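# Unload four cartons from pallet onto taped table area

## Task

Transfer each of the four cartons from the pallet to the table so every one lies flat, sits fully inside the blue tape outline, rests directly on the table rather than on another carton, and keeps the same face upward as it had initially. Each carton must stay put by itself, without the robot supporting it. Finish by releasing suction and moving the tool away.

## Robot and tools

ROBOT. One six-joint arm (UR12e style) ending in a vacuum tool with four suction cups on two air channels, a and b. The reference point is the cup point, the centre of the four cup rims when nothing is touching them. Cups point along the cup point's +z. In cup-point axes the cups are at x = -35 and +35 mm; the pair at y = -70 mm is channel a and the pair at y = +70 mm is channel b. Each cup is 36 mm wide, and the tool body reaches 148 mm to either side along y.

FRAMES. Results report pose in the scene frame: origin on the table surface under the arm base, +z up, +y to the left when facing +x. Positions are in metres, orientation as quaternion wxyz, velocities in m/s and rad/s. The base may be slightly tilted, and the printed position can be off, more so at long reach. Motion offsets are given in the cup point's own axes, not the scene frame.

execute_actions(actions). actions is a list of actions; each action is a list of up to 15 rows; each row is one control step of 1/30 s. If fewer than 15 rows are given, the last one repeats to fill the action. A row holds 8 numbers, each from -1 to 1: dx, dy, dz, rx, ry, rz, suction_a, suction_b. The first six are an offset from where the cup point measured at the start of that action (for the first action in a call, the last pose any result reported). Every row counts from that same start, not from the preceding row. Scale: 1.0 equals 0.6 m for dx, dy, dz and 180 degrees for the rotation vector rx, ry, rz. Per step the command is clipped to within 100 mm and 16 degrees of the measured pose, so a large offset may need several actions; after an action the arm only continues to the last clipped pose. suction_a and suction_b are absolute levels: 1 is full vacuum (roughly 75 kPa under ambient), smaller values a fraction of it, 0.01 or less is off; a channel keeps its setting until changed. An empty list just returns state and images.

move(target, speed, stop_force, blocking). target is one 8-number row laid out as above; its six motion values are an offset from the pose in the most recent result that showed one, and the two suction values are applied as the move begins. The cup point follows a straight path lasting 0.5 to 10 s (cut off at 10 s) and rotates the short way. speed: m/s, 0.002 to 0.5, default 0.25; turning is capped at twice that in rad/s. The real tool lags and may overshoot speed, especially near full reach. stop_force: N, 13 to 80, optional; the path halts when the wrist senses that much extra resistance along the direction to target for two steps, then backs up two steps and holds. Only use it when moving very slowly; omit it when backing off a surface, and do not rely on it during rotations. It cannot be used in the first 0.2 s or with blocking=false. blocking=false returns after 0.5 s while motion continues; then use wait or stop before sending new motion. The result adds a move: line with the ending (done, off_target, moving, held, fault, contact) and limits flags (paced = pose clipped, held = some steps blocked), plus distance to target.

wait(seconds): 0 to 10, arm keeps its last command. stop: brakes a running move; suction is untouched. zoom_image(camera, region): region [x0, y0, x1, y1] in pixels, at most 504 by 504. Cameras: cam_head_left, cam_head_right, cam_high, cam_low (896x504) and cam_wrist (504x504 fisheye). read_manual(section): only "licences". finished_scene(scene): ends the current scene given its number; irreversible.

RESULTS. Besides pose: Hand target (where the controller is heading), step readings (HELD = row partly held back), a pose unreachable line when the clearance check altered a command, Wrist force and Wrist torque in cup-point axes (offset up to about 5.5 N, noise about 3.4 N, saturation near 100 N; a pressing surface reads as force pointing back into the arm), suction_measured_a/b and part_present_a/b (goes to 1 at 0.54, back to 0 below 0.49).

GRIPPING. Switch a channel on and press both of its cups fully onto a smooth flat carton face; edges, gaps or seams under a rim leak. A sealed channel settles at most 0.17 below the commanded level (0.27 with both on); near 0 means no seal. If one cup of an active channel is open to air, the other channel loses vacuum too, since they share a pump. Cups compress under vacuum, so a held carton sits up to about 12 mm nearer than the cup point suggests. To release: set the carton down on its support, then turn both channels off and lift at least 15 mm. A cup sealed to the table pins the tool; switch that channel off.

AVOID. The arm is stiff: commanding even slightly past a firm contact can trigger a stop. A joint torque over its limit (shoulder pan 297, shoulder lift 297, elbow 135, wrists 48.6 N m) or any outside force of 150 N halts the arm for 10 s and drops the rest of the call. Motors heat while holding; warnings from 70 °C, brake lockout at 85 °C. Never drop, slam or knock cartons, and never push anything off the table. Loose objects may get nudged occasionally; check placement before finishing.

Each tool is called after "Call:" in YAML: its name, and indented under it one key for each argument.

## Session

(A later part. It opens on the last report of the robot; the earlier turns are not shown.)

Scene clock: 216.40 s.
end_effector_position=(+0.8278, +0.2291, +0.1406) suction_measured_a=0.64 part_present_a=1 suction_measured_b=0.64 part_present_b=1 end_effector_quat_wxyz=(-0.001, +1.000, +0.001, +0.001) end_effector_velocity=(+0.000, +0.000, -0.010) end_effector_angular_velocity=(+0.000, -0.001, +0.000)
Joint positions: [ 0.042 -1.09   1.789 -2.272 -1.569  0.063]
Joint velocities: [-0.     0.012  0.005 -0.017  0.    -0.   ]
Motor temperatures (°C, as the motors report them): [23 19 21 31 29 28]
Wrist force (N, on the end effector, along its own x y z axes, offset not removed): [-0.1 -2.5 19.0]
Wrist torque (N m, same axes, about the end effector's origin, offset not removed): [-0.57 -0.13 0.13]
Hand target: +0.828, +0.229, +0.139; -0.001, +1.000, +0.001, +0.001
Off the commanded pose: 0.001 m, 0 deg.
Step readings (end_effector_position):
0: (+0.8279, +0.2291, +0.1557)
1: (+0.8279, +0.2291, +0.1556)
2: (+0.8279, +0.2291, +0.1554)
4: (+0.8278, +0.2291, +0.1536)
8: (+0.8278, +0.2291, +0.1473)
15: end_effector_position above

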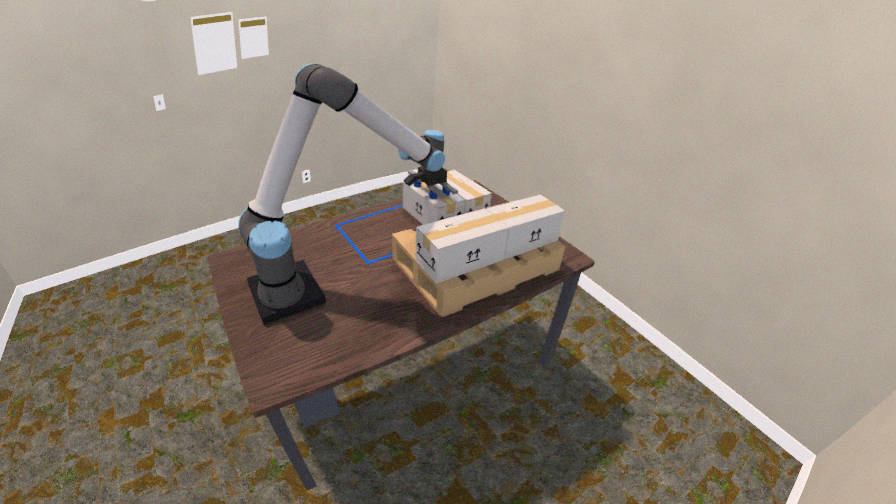

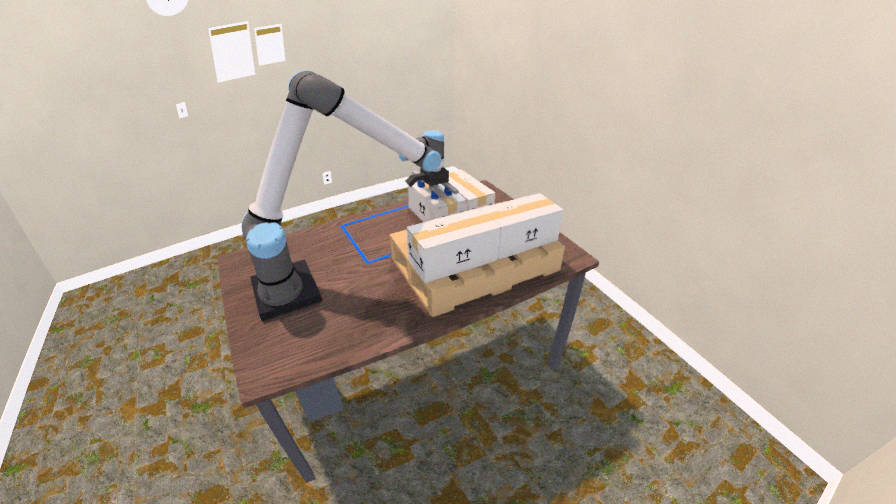

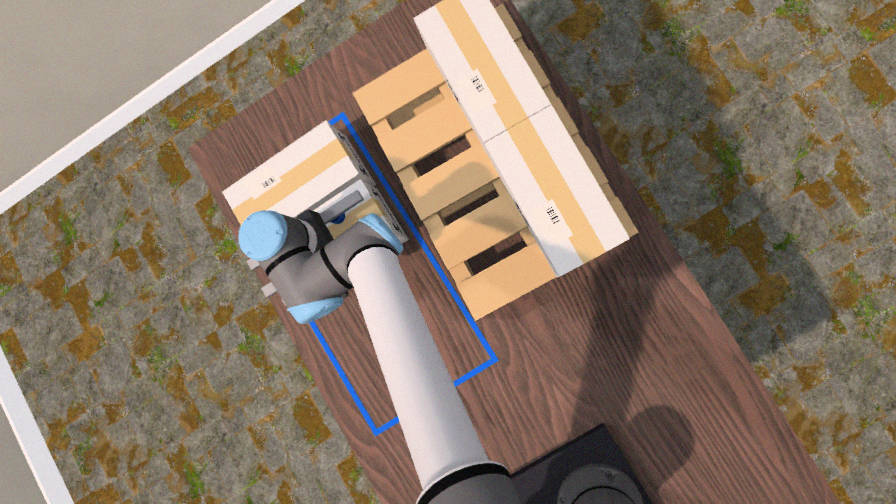

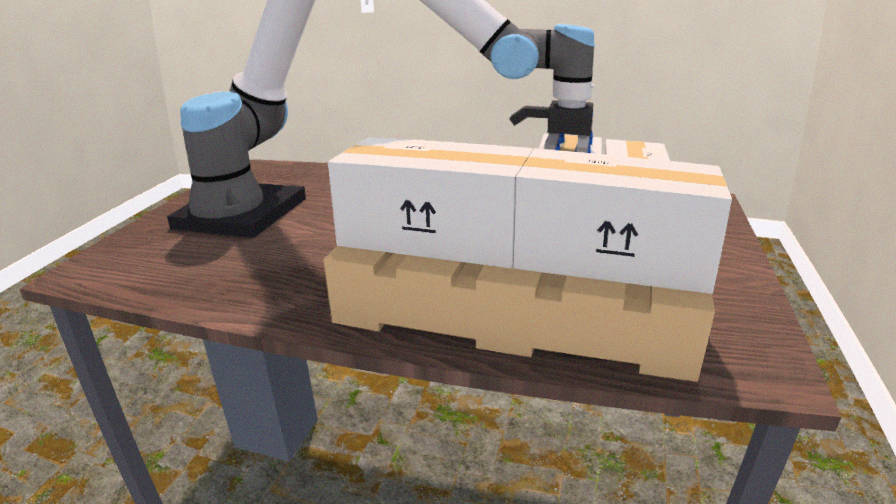

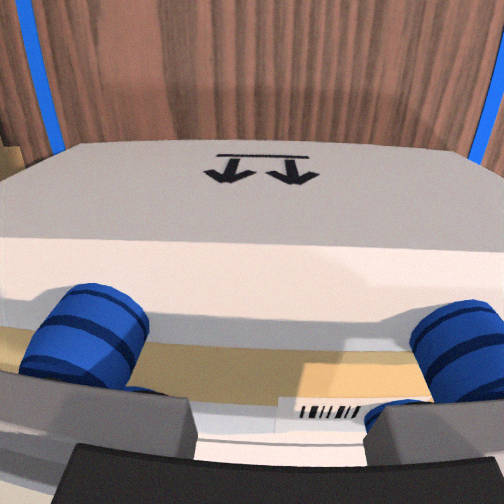

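Call:
execute_actions:
  actions:
    - [[0,0,0.0045,0,0,0,1,1],[0,0,0.0045,0,0,0,1,1],[0,0,0.0045,0,0,0,1,1],[0,0,0.0045,0,0,0,1,1],[0,0,0.0045,0,0,0,1,1],[0,0,0.0045,0,0,0,1,1],[0,0,0.0045,0,0,0,0,0]]

Call:
move:
  target: [0,0,-0.205,0,0,0,0,0]
  speed: 0.4

Call:
move:
  target: [0.167,0.847,-0.055,0,0,-0.4806,0,0]
  speed: 0.5

Scene clock: 227.27 s.
end_effector_position=(+0.8280, +0.2290, +0.1382) suction_measured_a=0.01 part_present_a=0 suction_measured_b=0.01 part_present_b=0 end_effector_quat_wxyz=(-0.001, +1.000, +0.001, +0.001) end_effector_velocity=(-0.001, -0.001, -0.002) end_effector_angular_velocity=(-0.001, +0.003, -0.001)
Joint positions: [ 0.042 -1.087  1.791 -2.276 -1.569  0.063]
Joint velocities: [-0.001  0.001  0.002 -0.    -0.001 -0.   ]
Motor temperatures (°C, as the motors report them): [23 19 21 31 29 28]
Wrist force (N, on the end effector, along its own x y z axes, offset not removed): [-7.5 -1.6 -47.5]
Wrist torque (N m, same axes, about the end effector's origin, offset not removed): [-0.24 0.14 -0.02]
Hand target: +0.828, +0.229, +0.138; -0.001, +1.000, +0.001, +0.001
Off the commanded pose: 0.000 m, 0 deg.
Step readings (end_effector_position):
0: (+0.8279, +0.2290, +0.1392)
1: (+0.8279, +0.2290, +0.1392)
2: (+0.8279, +0.2290, +0.1391)
4: (+0.8278, +0.2290, +0.1386)
8: (+0.8279, +0.2290, +0.1383)
15: end_effector_position above

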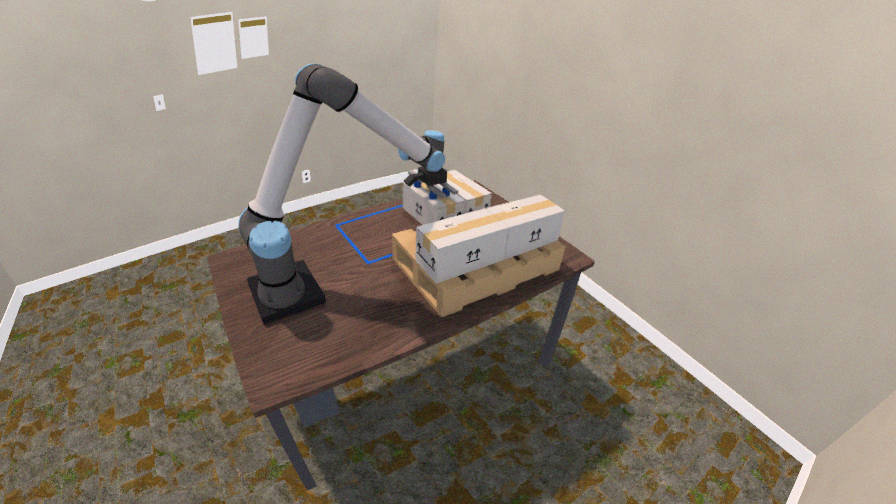

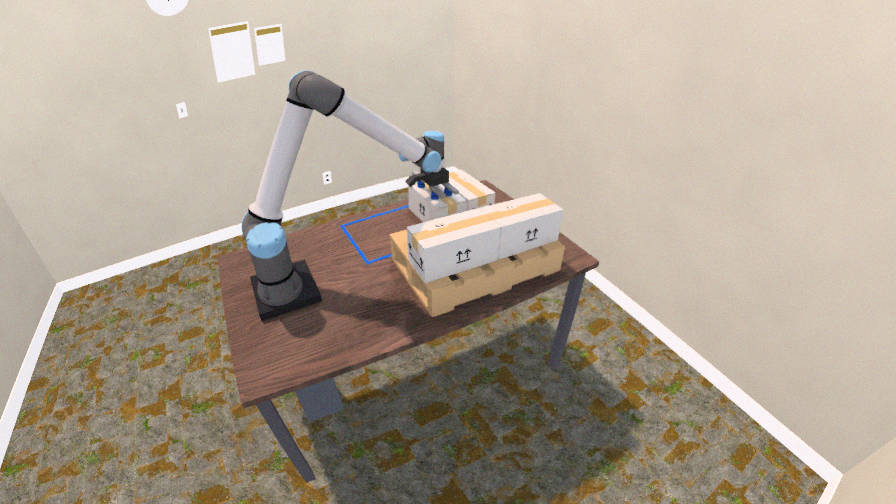

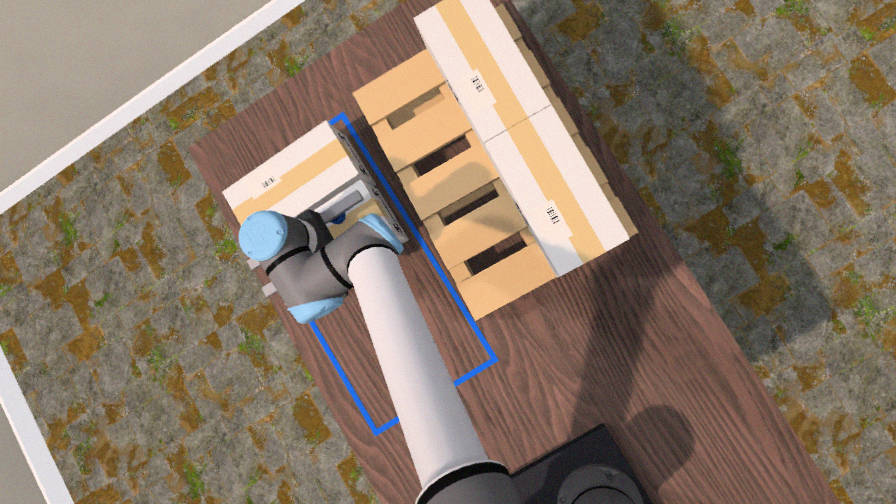

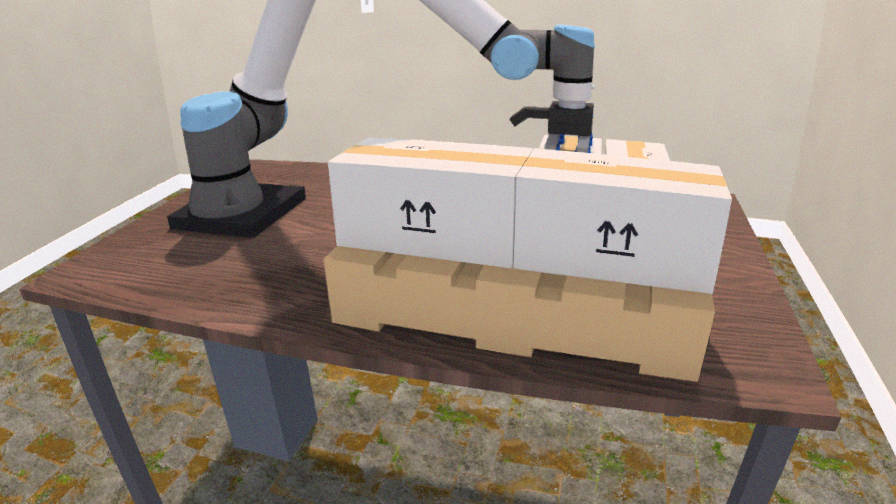

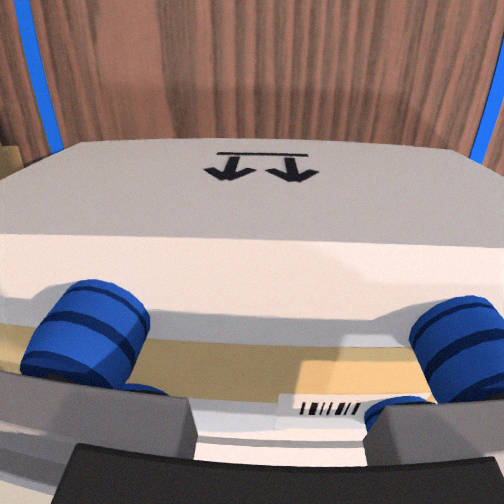

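Scene clock: 228.33 s.
end_effector_position=(+0.8278, +0.2288, +0.2608) suction_measured_a=0.01 part_present_a=0 suction_measured_b=0.01 part_present_b=0 end_effector_quat_wxyz=(-0.001, +1.000, +0.001, +0.001) end_effector_velocity=(+0.000, -0.001, +0.003) end_effector_angular_velocity=(-0.002, -0.000, -0.000)
Joint positions: [ 0.042 -1.203  1.708 -2.078 -1.569  0.063]
Joint velocities: [-0.001 -0.002 -0.003  0.006 -0.002 -0.   ]
Motor temperatures (°C, as the motors report them): [23 19 21 31 29 28]
Wrist force (N, on the end effector, along its own x y z axes, offset not removed): [1.7 -1.6 -2.1]
Wrist torque (N m, same axes, about the end effector's origin, offset not removed): [-0.40 -0.30 0.03]
Hand target: +0.828, +0.229, +0.261; -0.001, +1.000, +0.001, +0.001
Off the commanded pose: 0.000 m, 0 deg.
move: done

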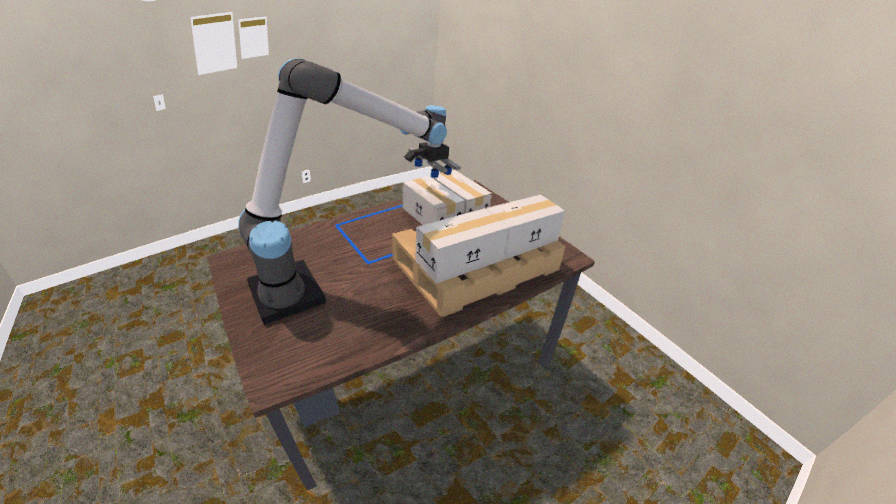

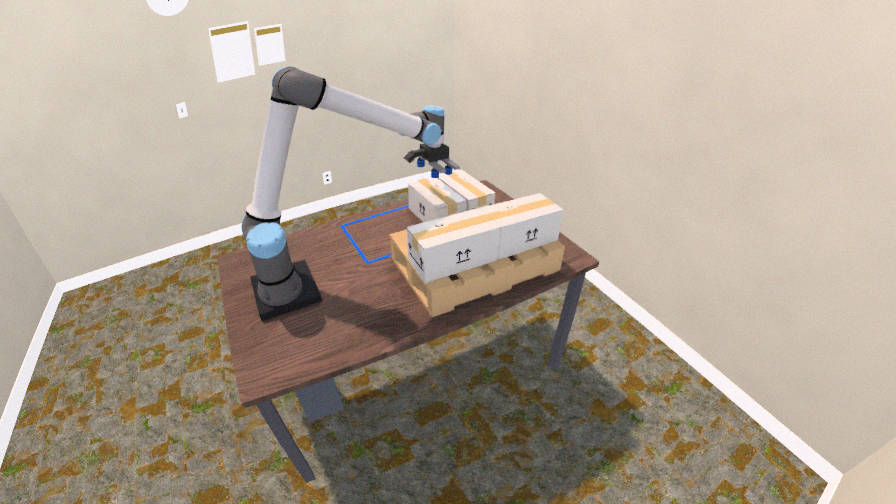

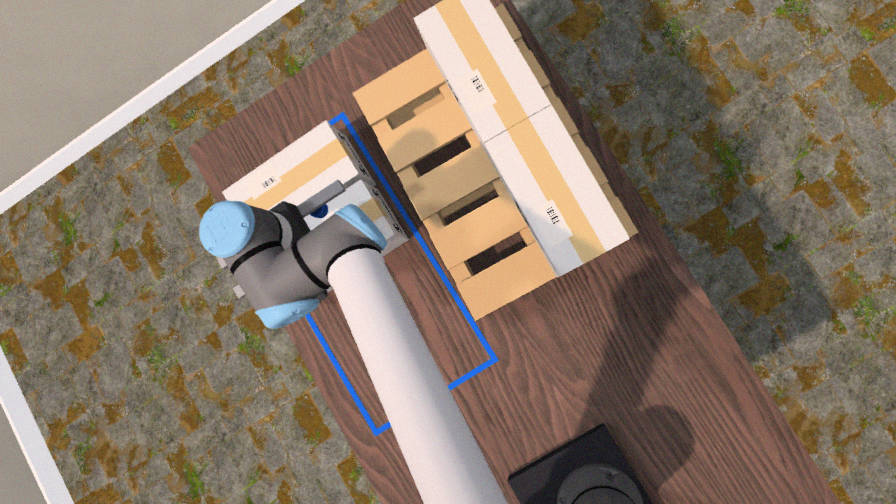

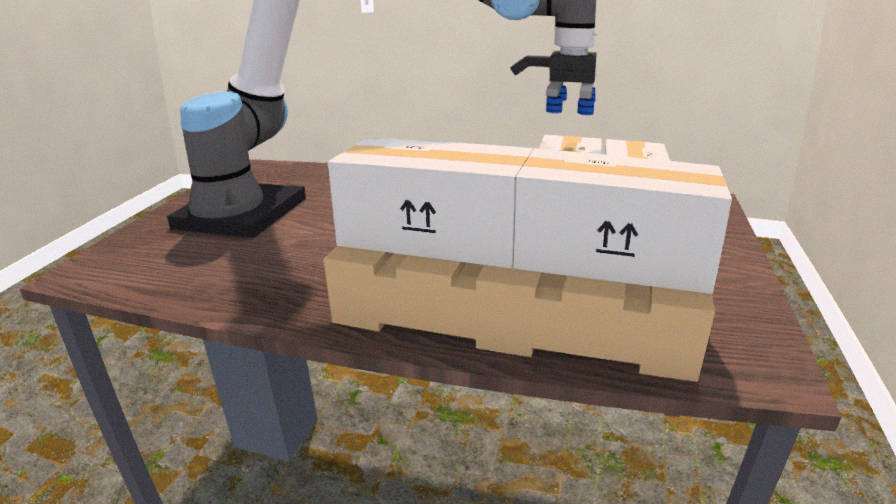

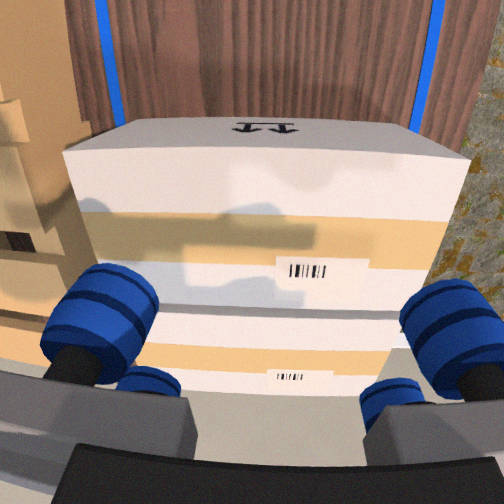

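Scene clock: 230.63 s.
end_effector_position=(+0.9289, -0.2787, +0.2927) suction_measured_a=0.01 part_present_a=0 suction_measured_b=0.01 part_present_b=0 end_effector_quat_wxyz=(+0.000, +0.728, +0.685, +0.002) end_effector_velocity=(+0.001, -0.002, +0.000) end_effector_angular_velocity=(+0.001, +0.002, +0.013)
Joint positions: [-0.496 -1.058  1.427 -1.941 -1.569 -1.983]
Joint velocities: [-0.001  0.003 -0.006  0.005  0.    -0.014]
Motor temperatures (°C, as the motors report them): [23 19 21 31 29 28]
Wrist force (N, on the end effector, along its own x y z axes, offset not removed): [0.2 -0.6 0.5]
Wrist torque (N m, same axes, about the end effector's origin, offset not removed): [-0.13 -0.08 0.07]
Hand target: +0.929, -0.279, +0.293; +0.000, +0.728, +0.686, +0.002
Off the commanded pose: 0.001 m, 0 deg.
move: done

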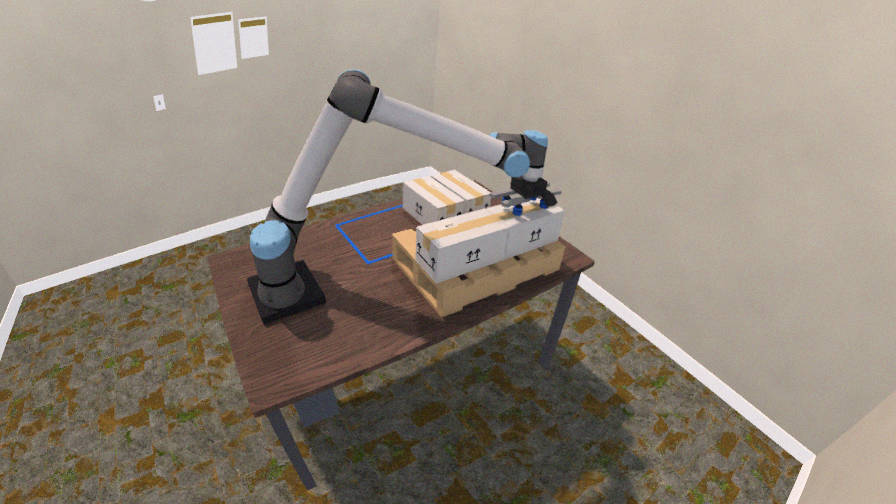

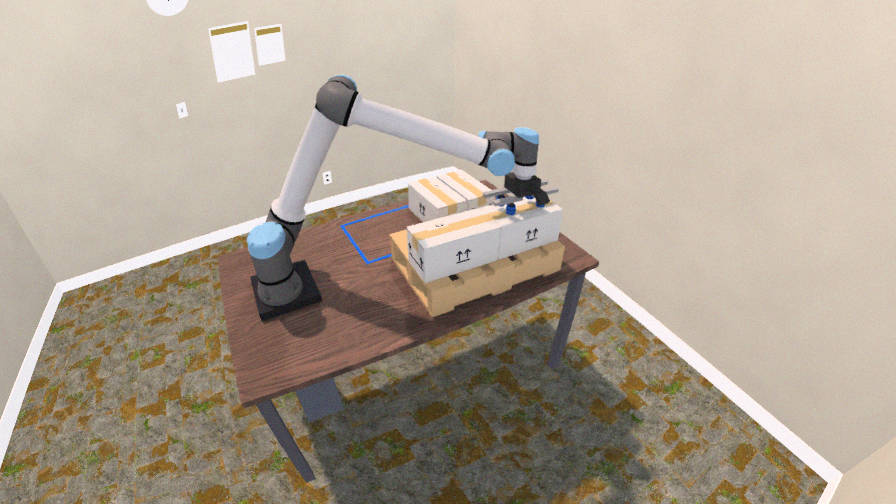

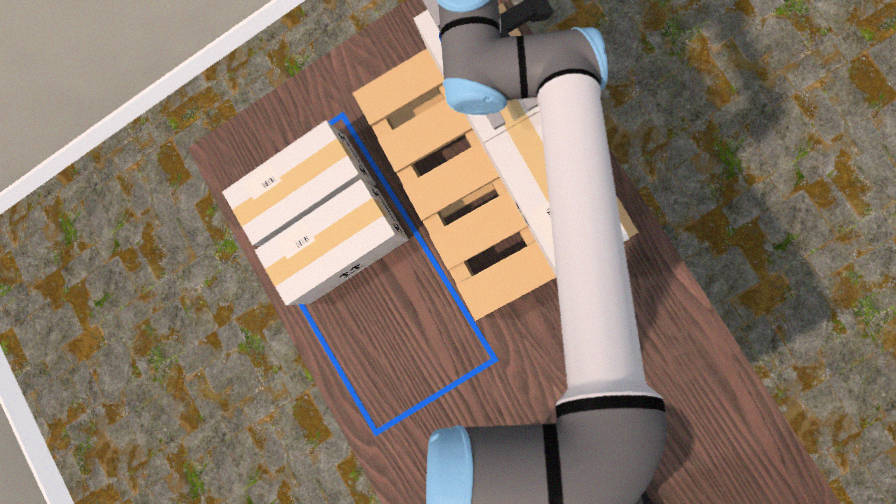

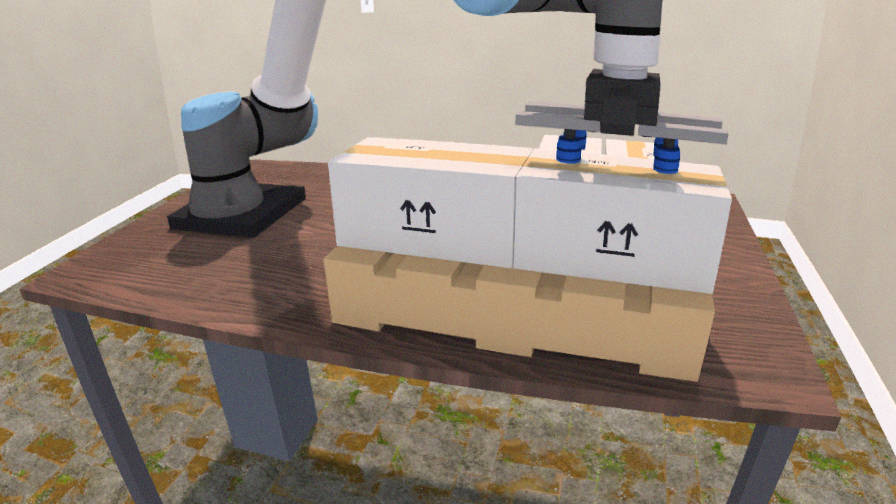

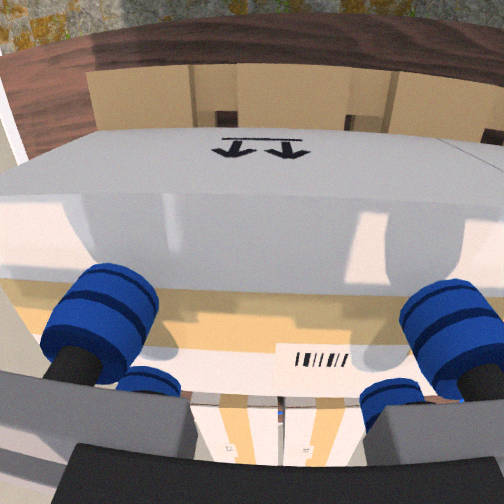

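Call:
execute_actions:
  actions:
    - [[0,0,0.006,0,0,0,0,0],[0,0,0.012,0,0,0,0,0],[0,0,0.018,0,0,0,0,0],[0,0,0.024,0,0,0,0,0],[0,0,0.028,0,0,0,0,0],[0,0,0.032,0,0,0,0,0],[0,0,0.035,0,0,0,0,0],[0,0,0.038,0,0,0,0,0],[0,0,0.04,0,0,0,0,0],[0,0,0.041,0,0,0,1,1]]

Scene clock: 237.70 s.
end_effector_position=(+0.9288, -0.2787, +0.2702) suction_measured_a=0.18 part_present_a=0 suction_measured_b=0.18 part_present_b=0 end_effector_quat_wxyz=(+0.000, +0.728, +0.685, +0.002) end_effector_velocity=(-0.000, +0.001, -0.019) end_effector_angular_velocity=(-0.000, +0.002, -0.000)
Joint positions: [-0.496 -1.044  1.447 -1.976 -1.568 -1.983]
Joint velocities: [ 0.001  0.012  0.017 -0.027 -0.001  0.001]
Motor temperatures (°C, as the motors report them): [23 19 21 31 29 28]
Wrist force (N, on the end effector, along its own x y z axes, offset not removed): [1.5 0.8 5.9]
Wrist torque (N m, same axes, about the end effector's origin, offset not removed): [0.11 -0.40 0.06]
Hand target: +0.929, -0.279, +0.268; +0.000, +0.728, +0.685, +0.002
Off the commanded pose: 0.002 m, 0 deg.
Step readings (end_effector_position):
0: (+0.9290, -0.2791, +0.2928)
1: (+0.9290, -0.2791, +0.2927)
2: (+0.9290, -0.2791, +0.2924)
4: (+0.9290, -0.2791, +0.2896)
8: (+0.9288, -0.2789, +0.2804)
15: end_effector_position above

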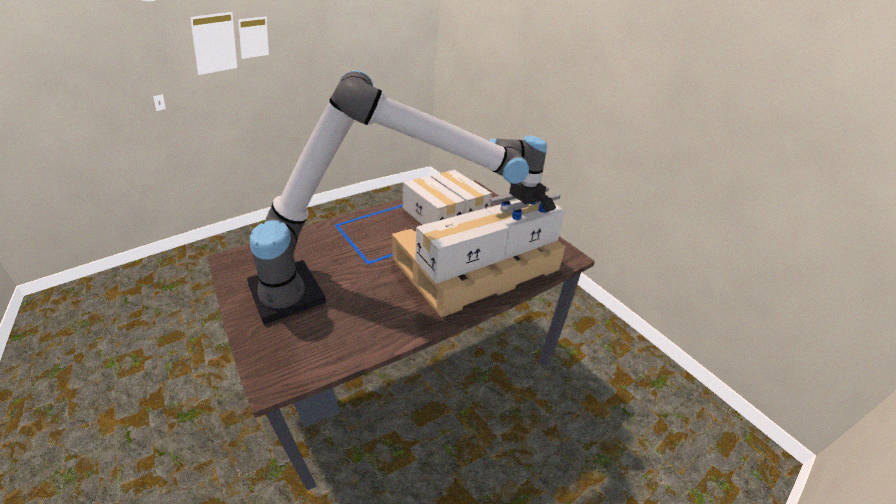

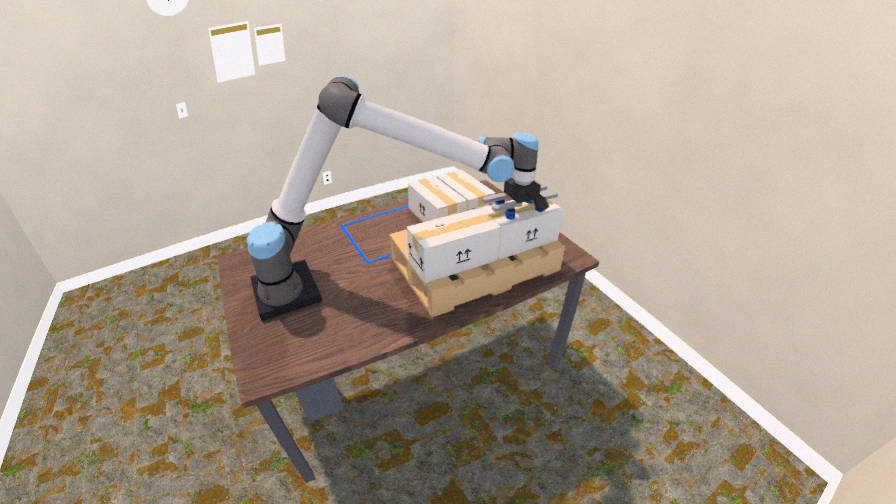

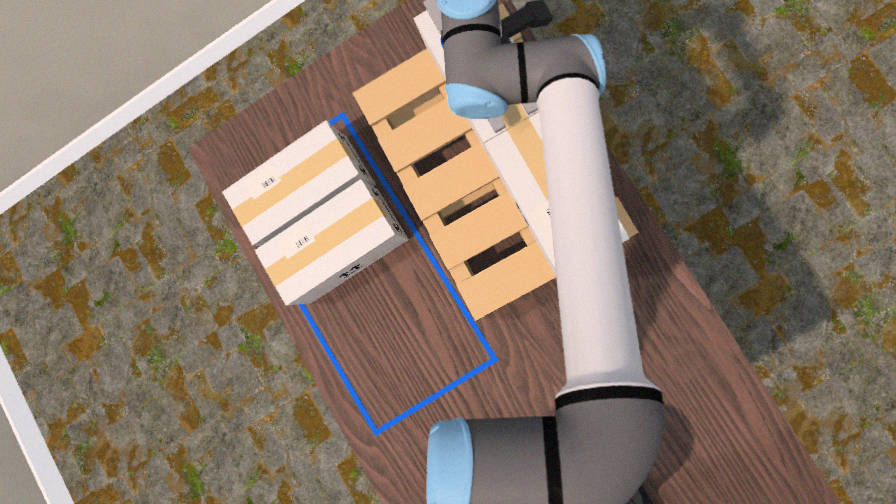

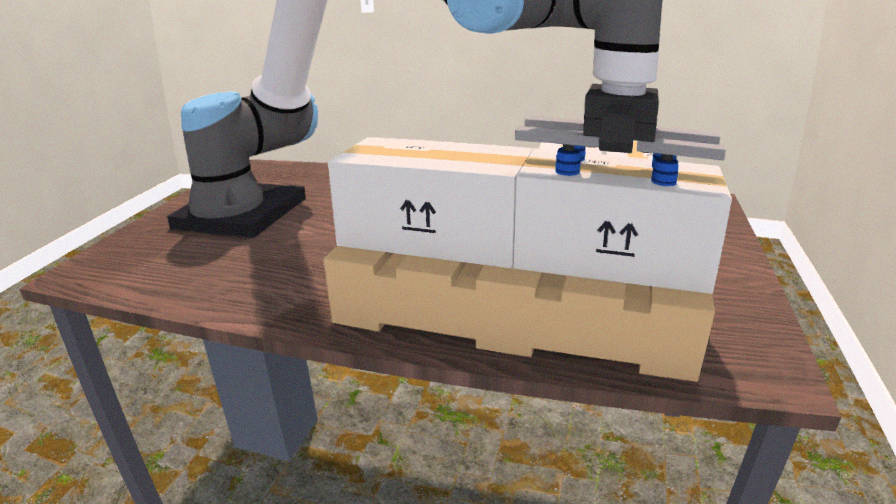

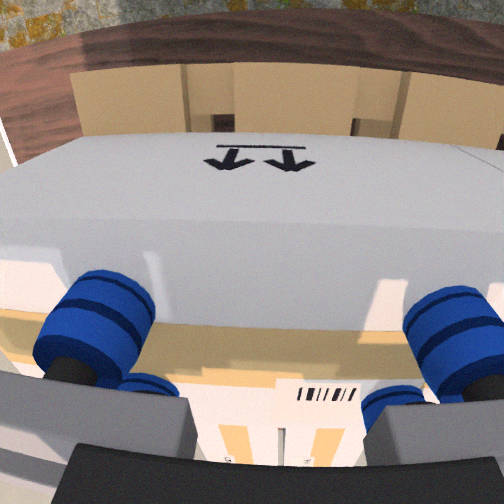

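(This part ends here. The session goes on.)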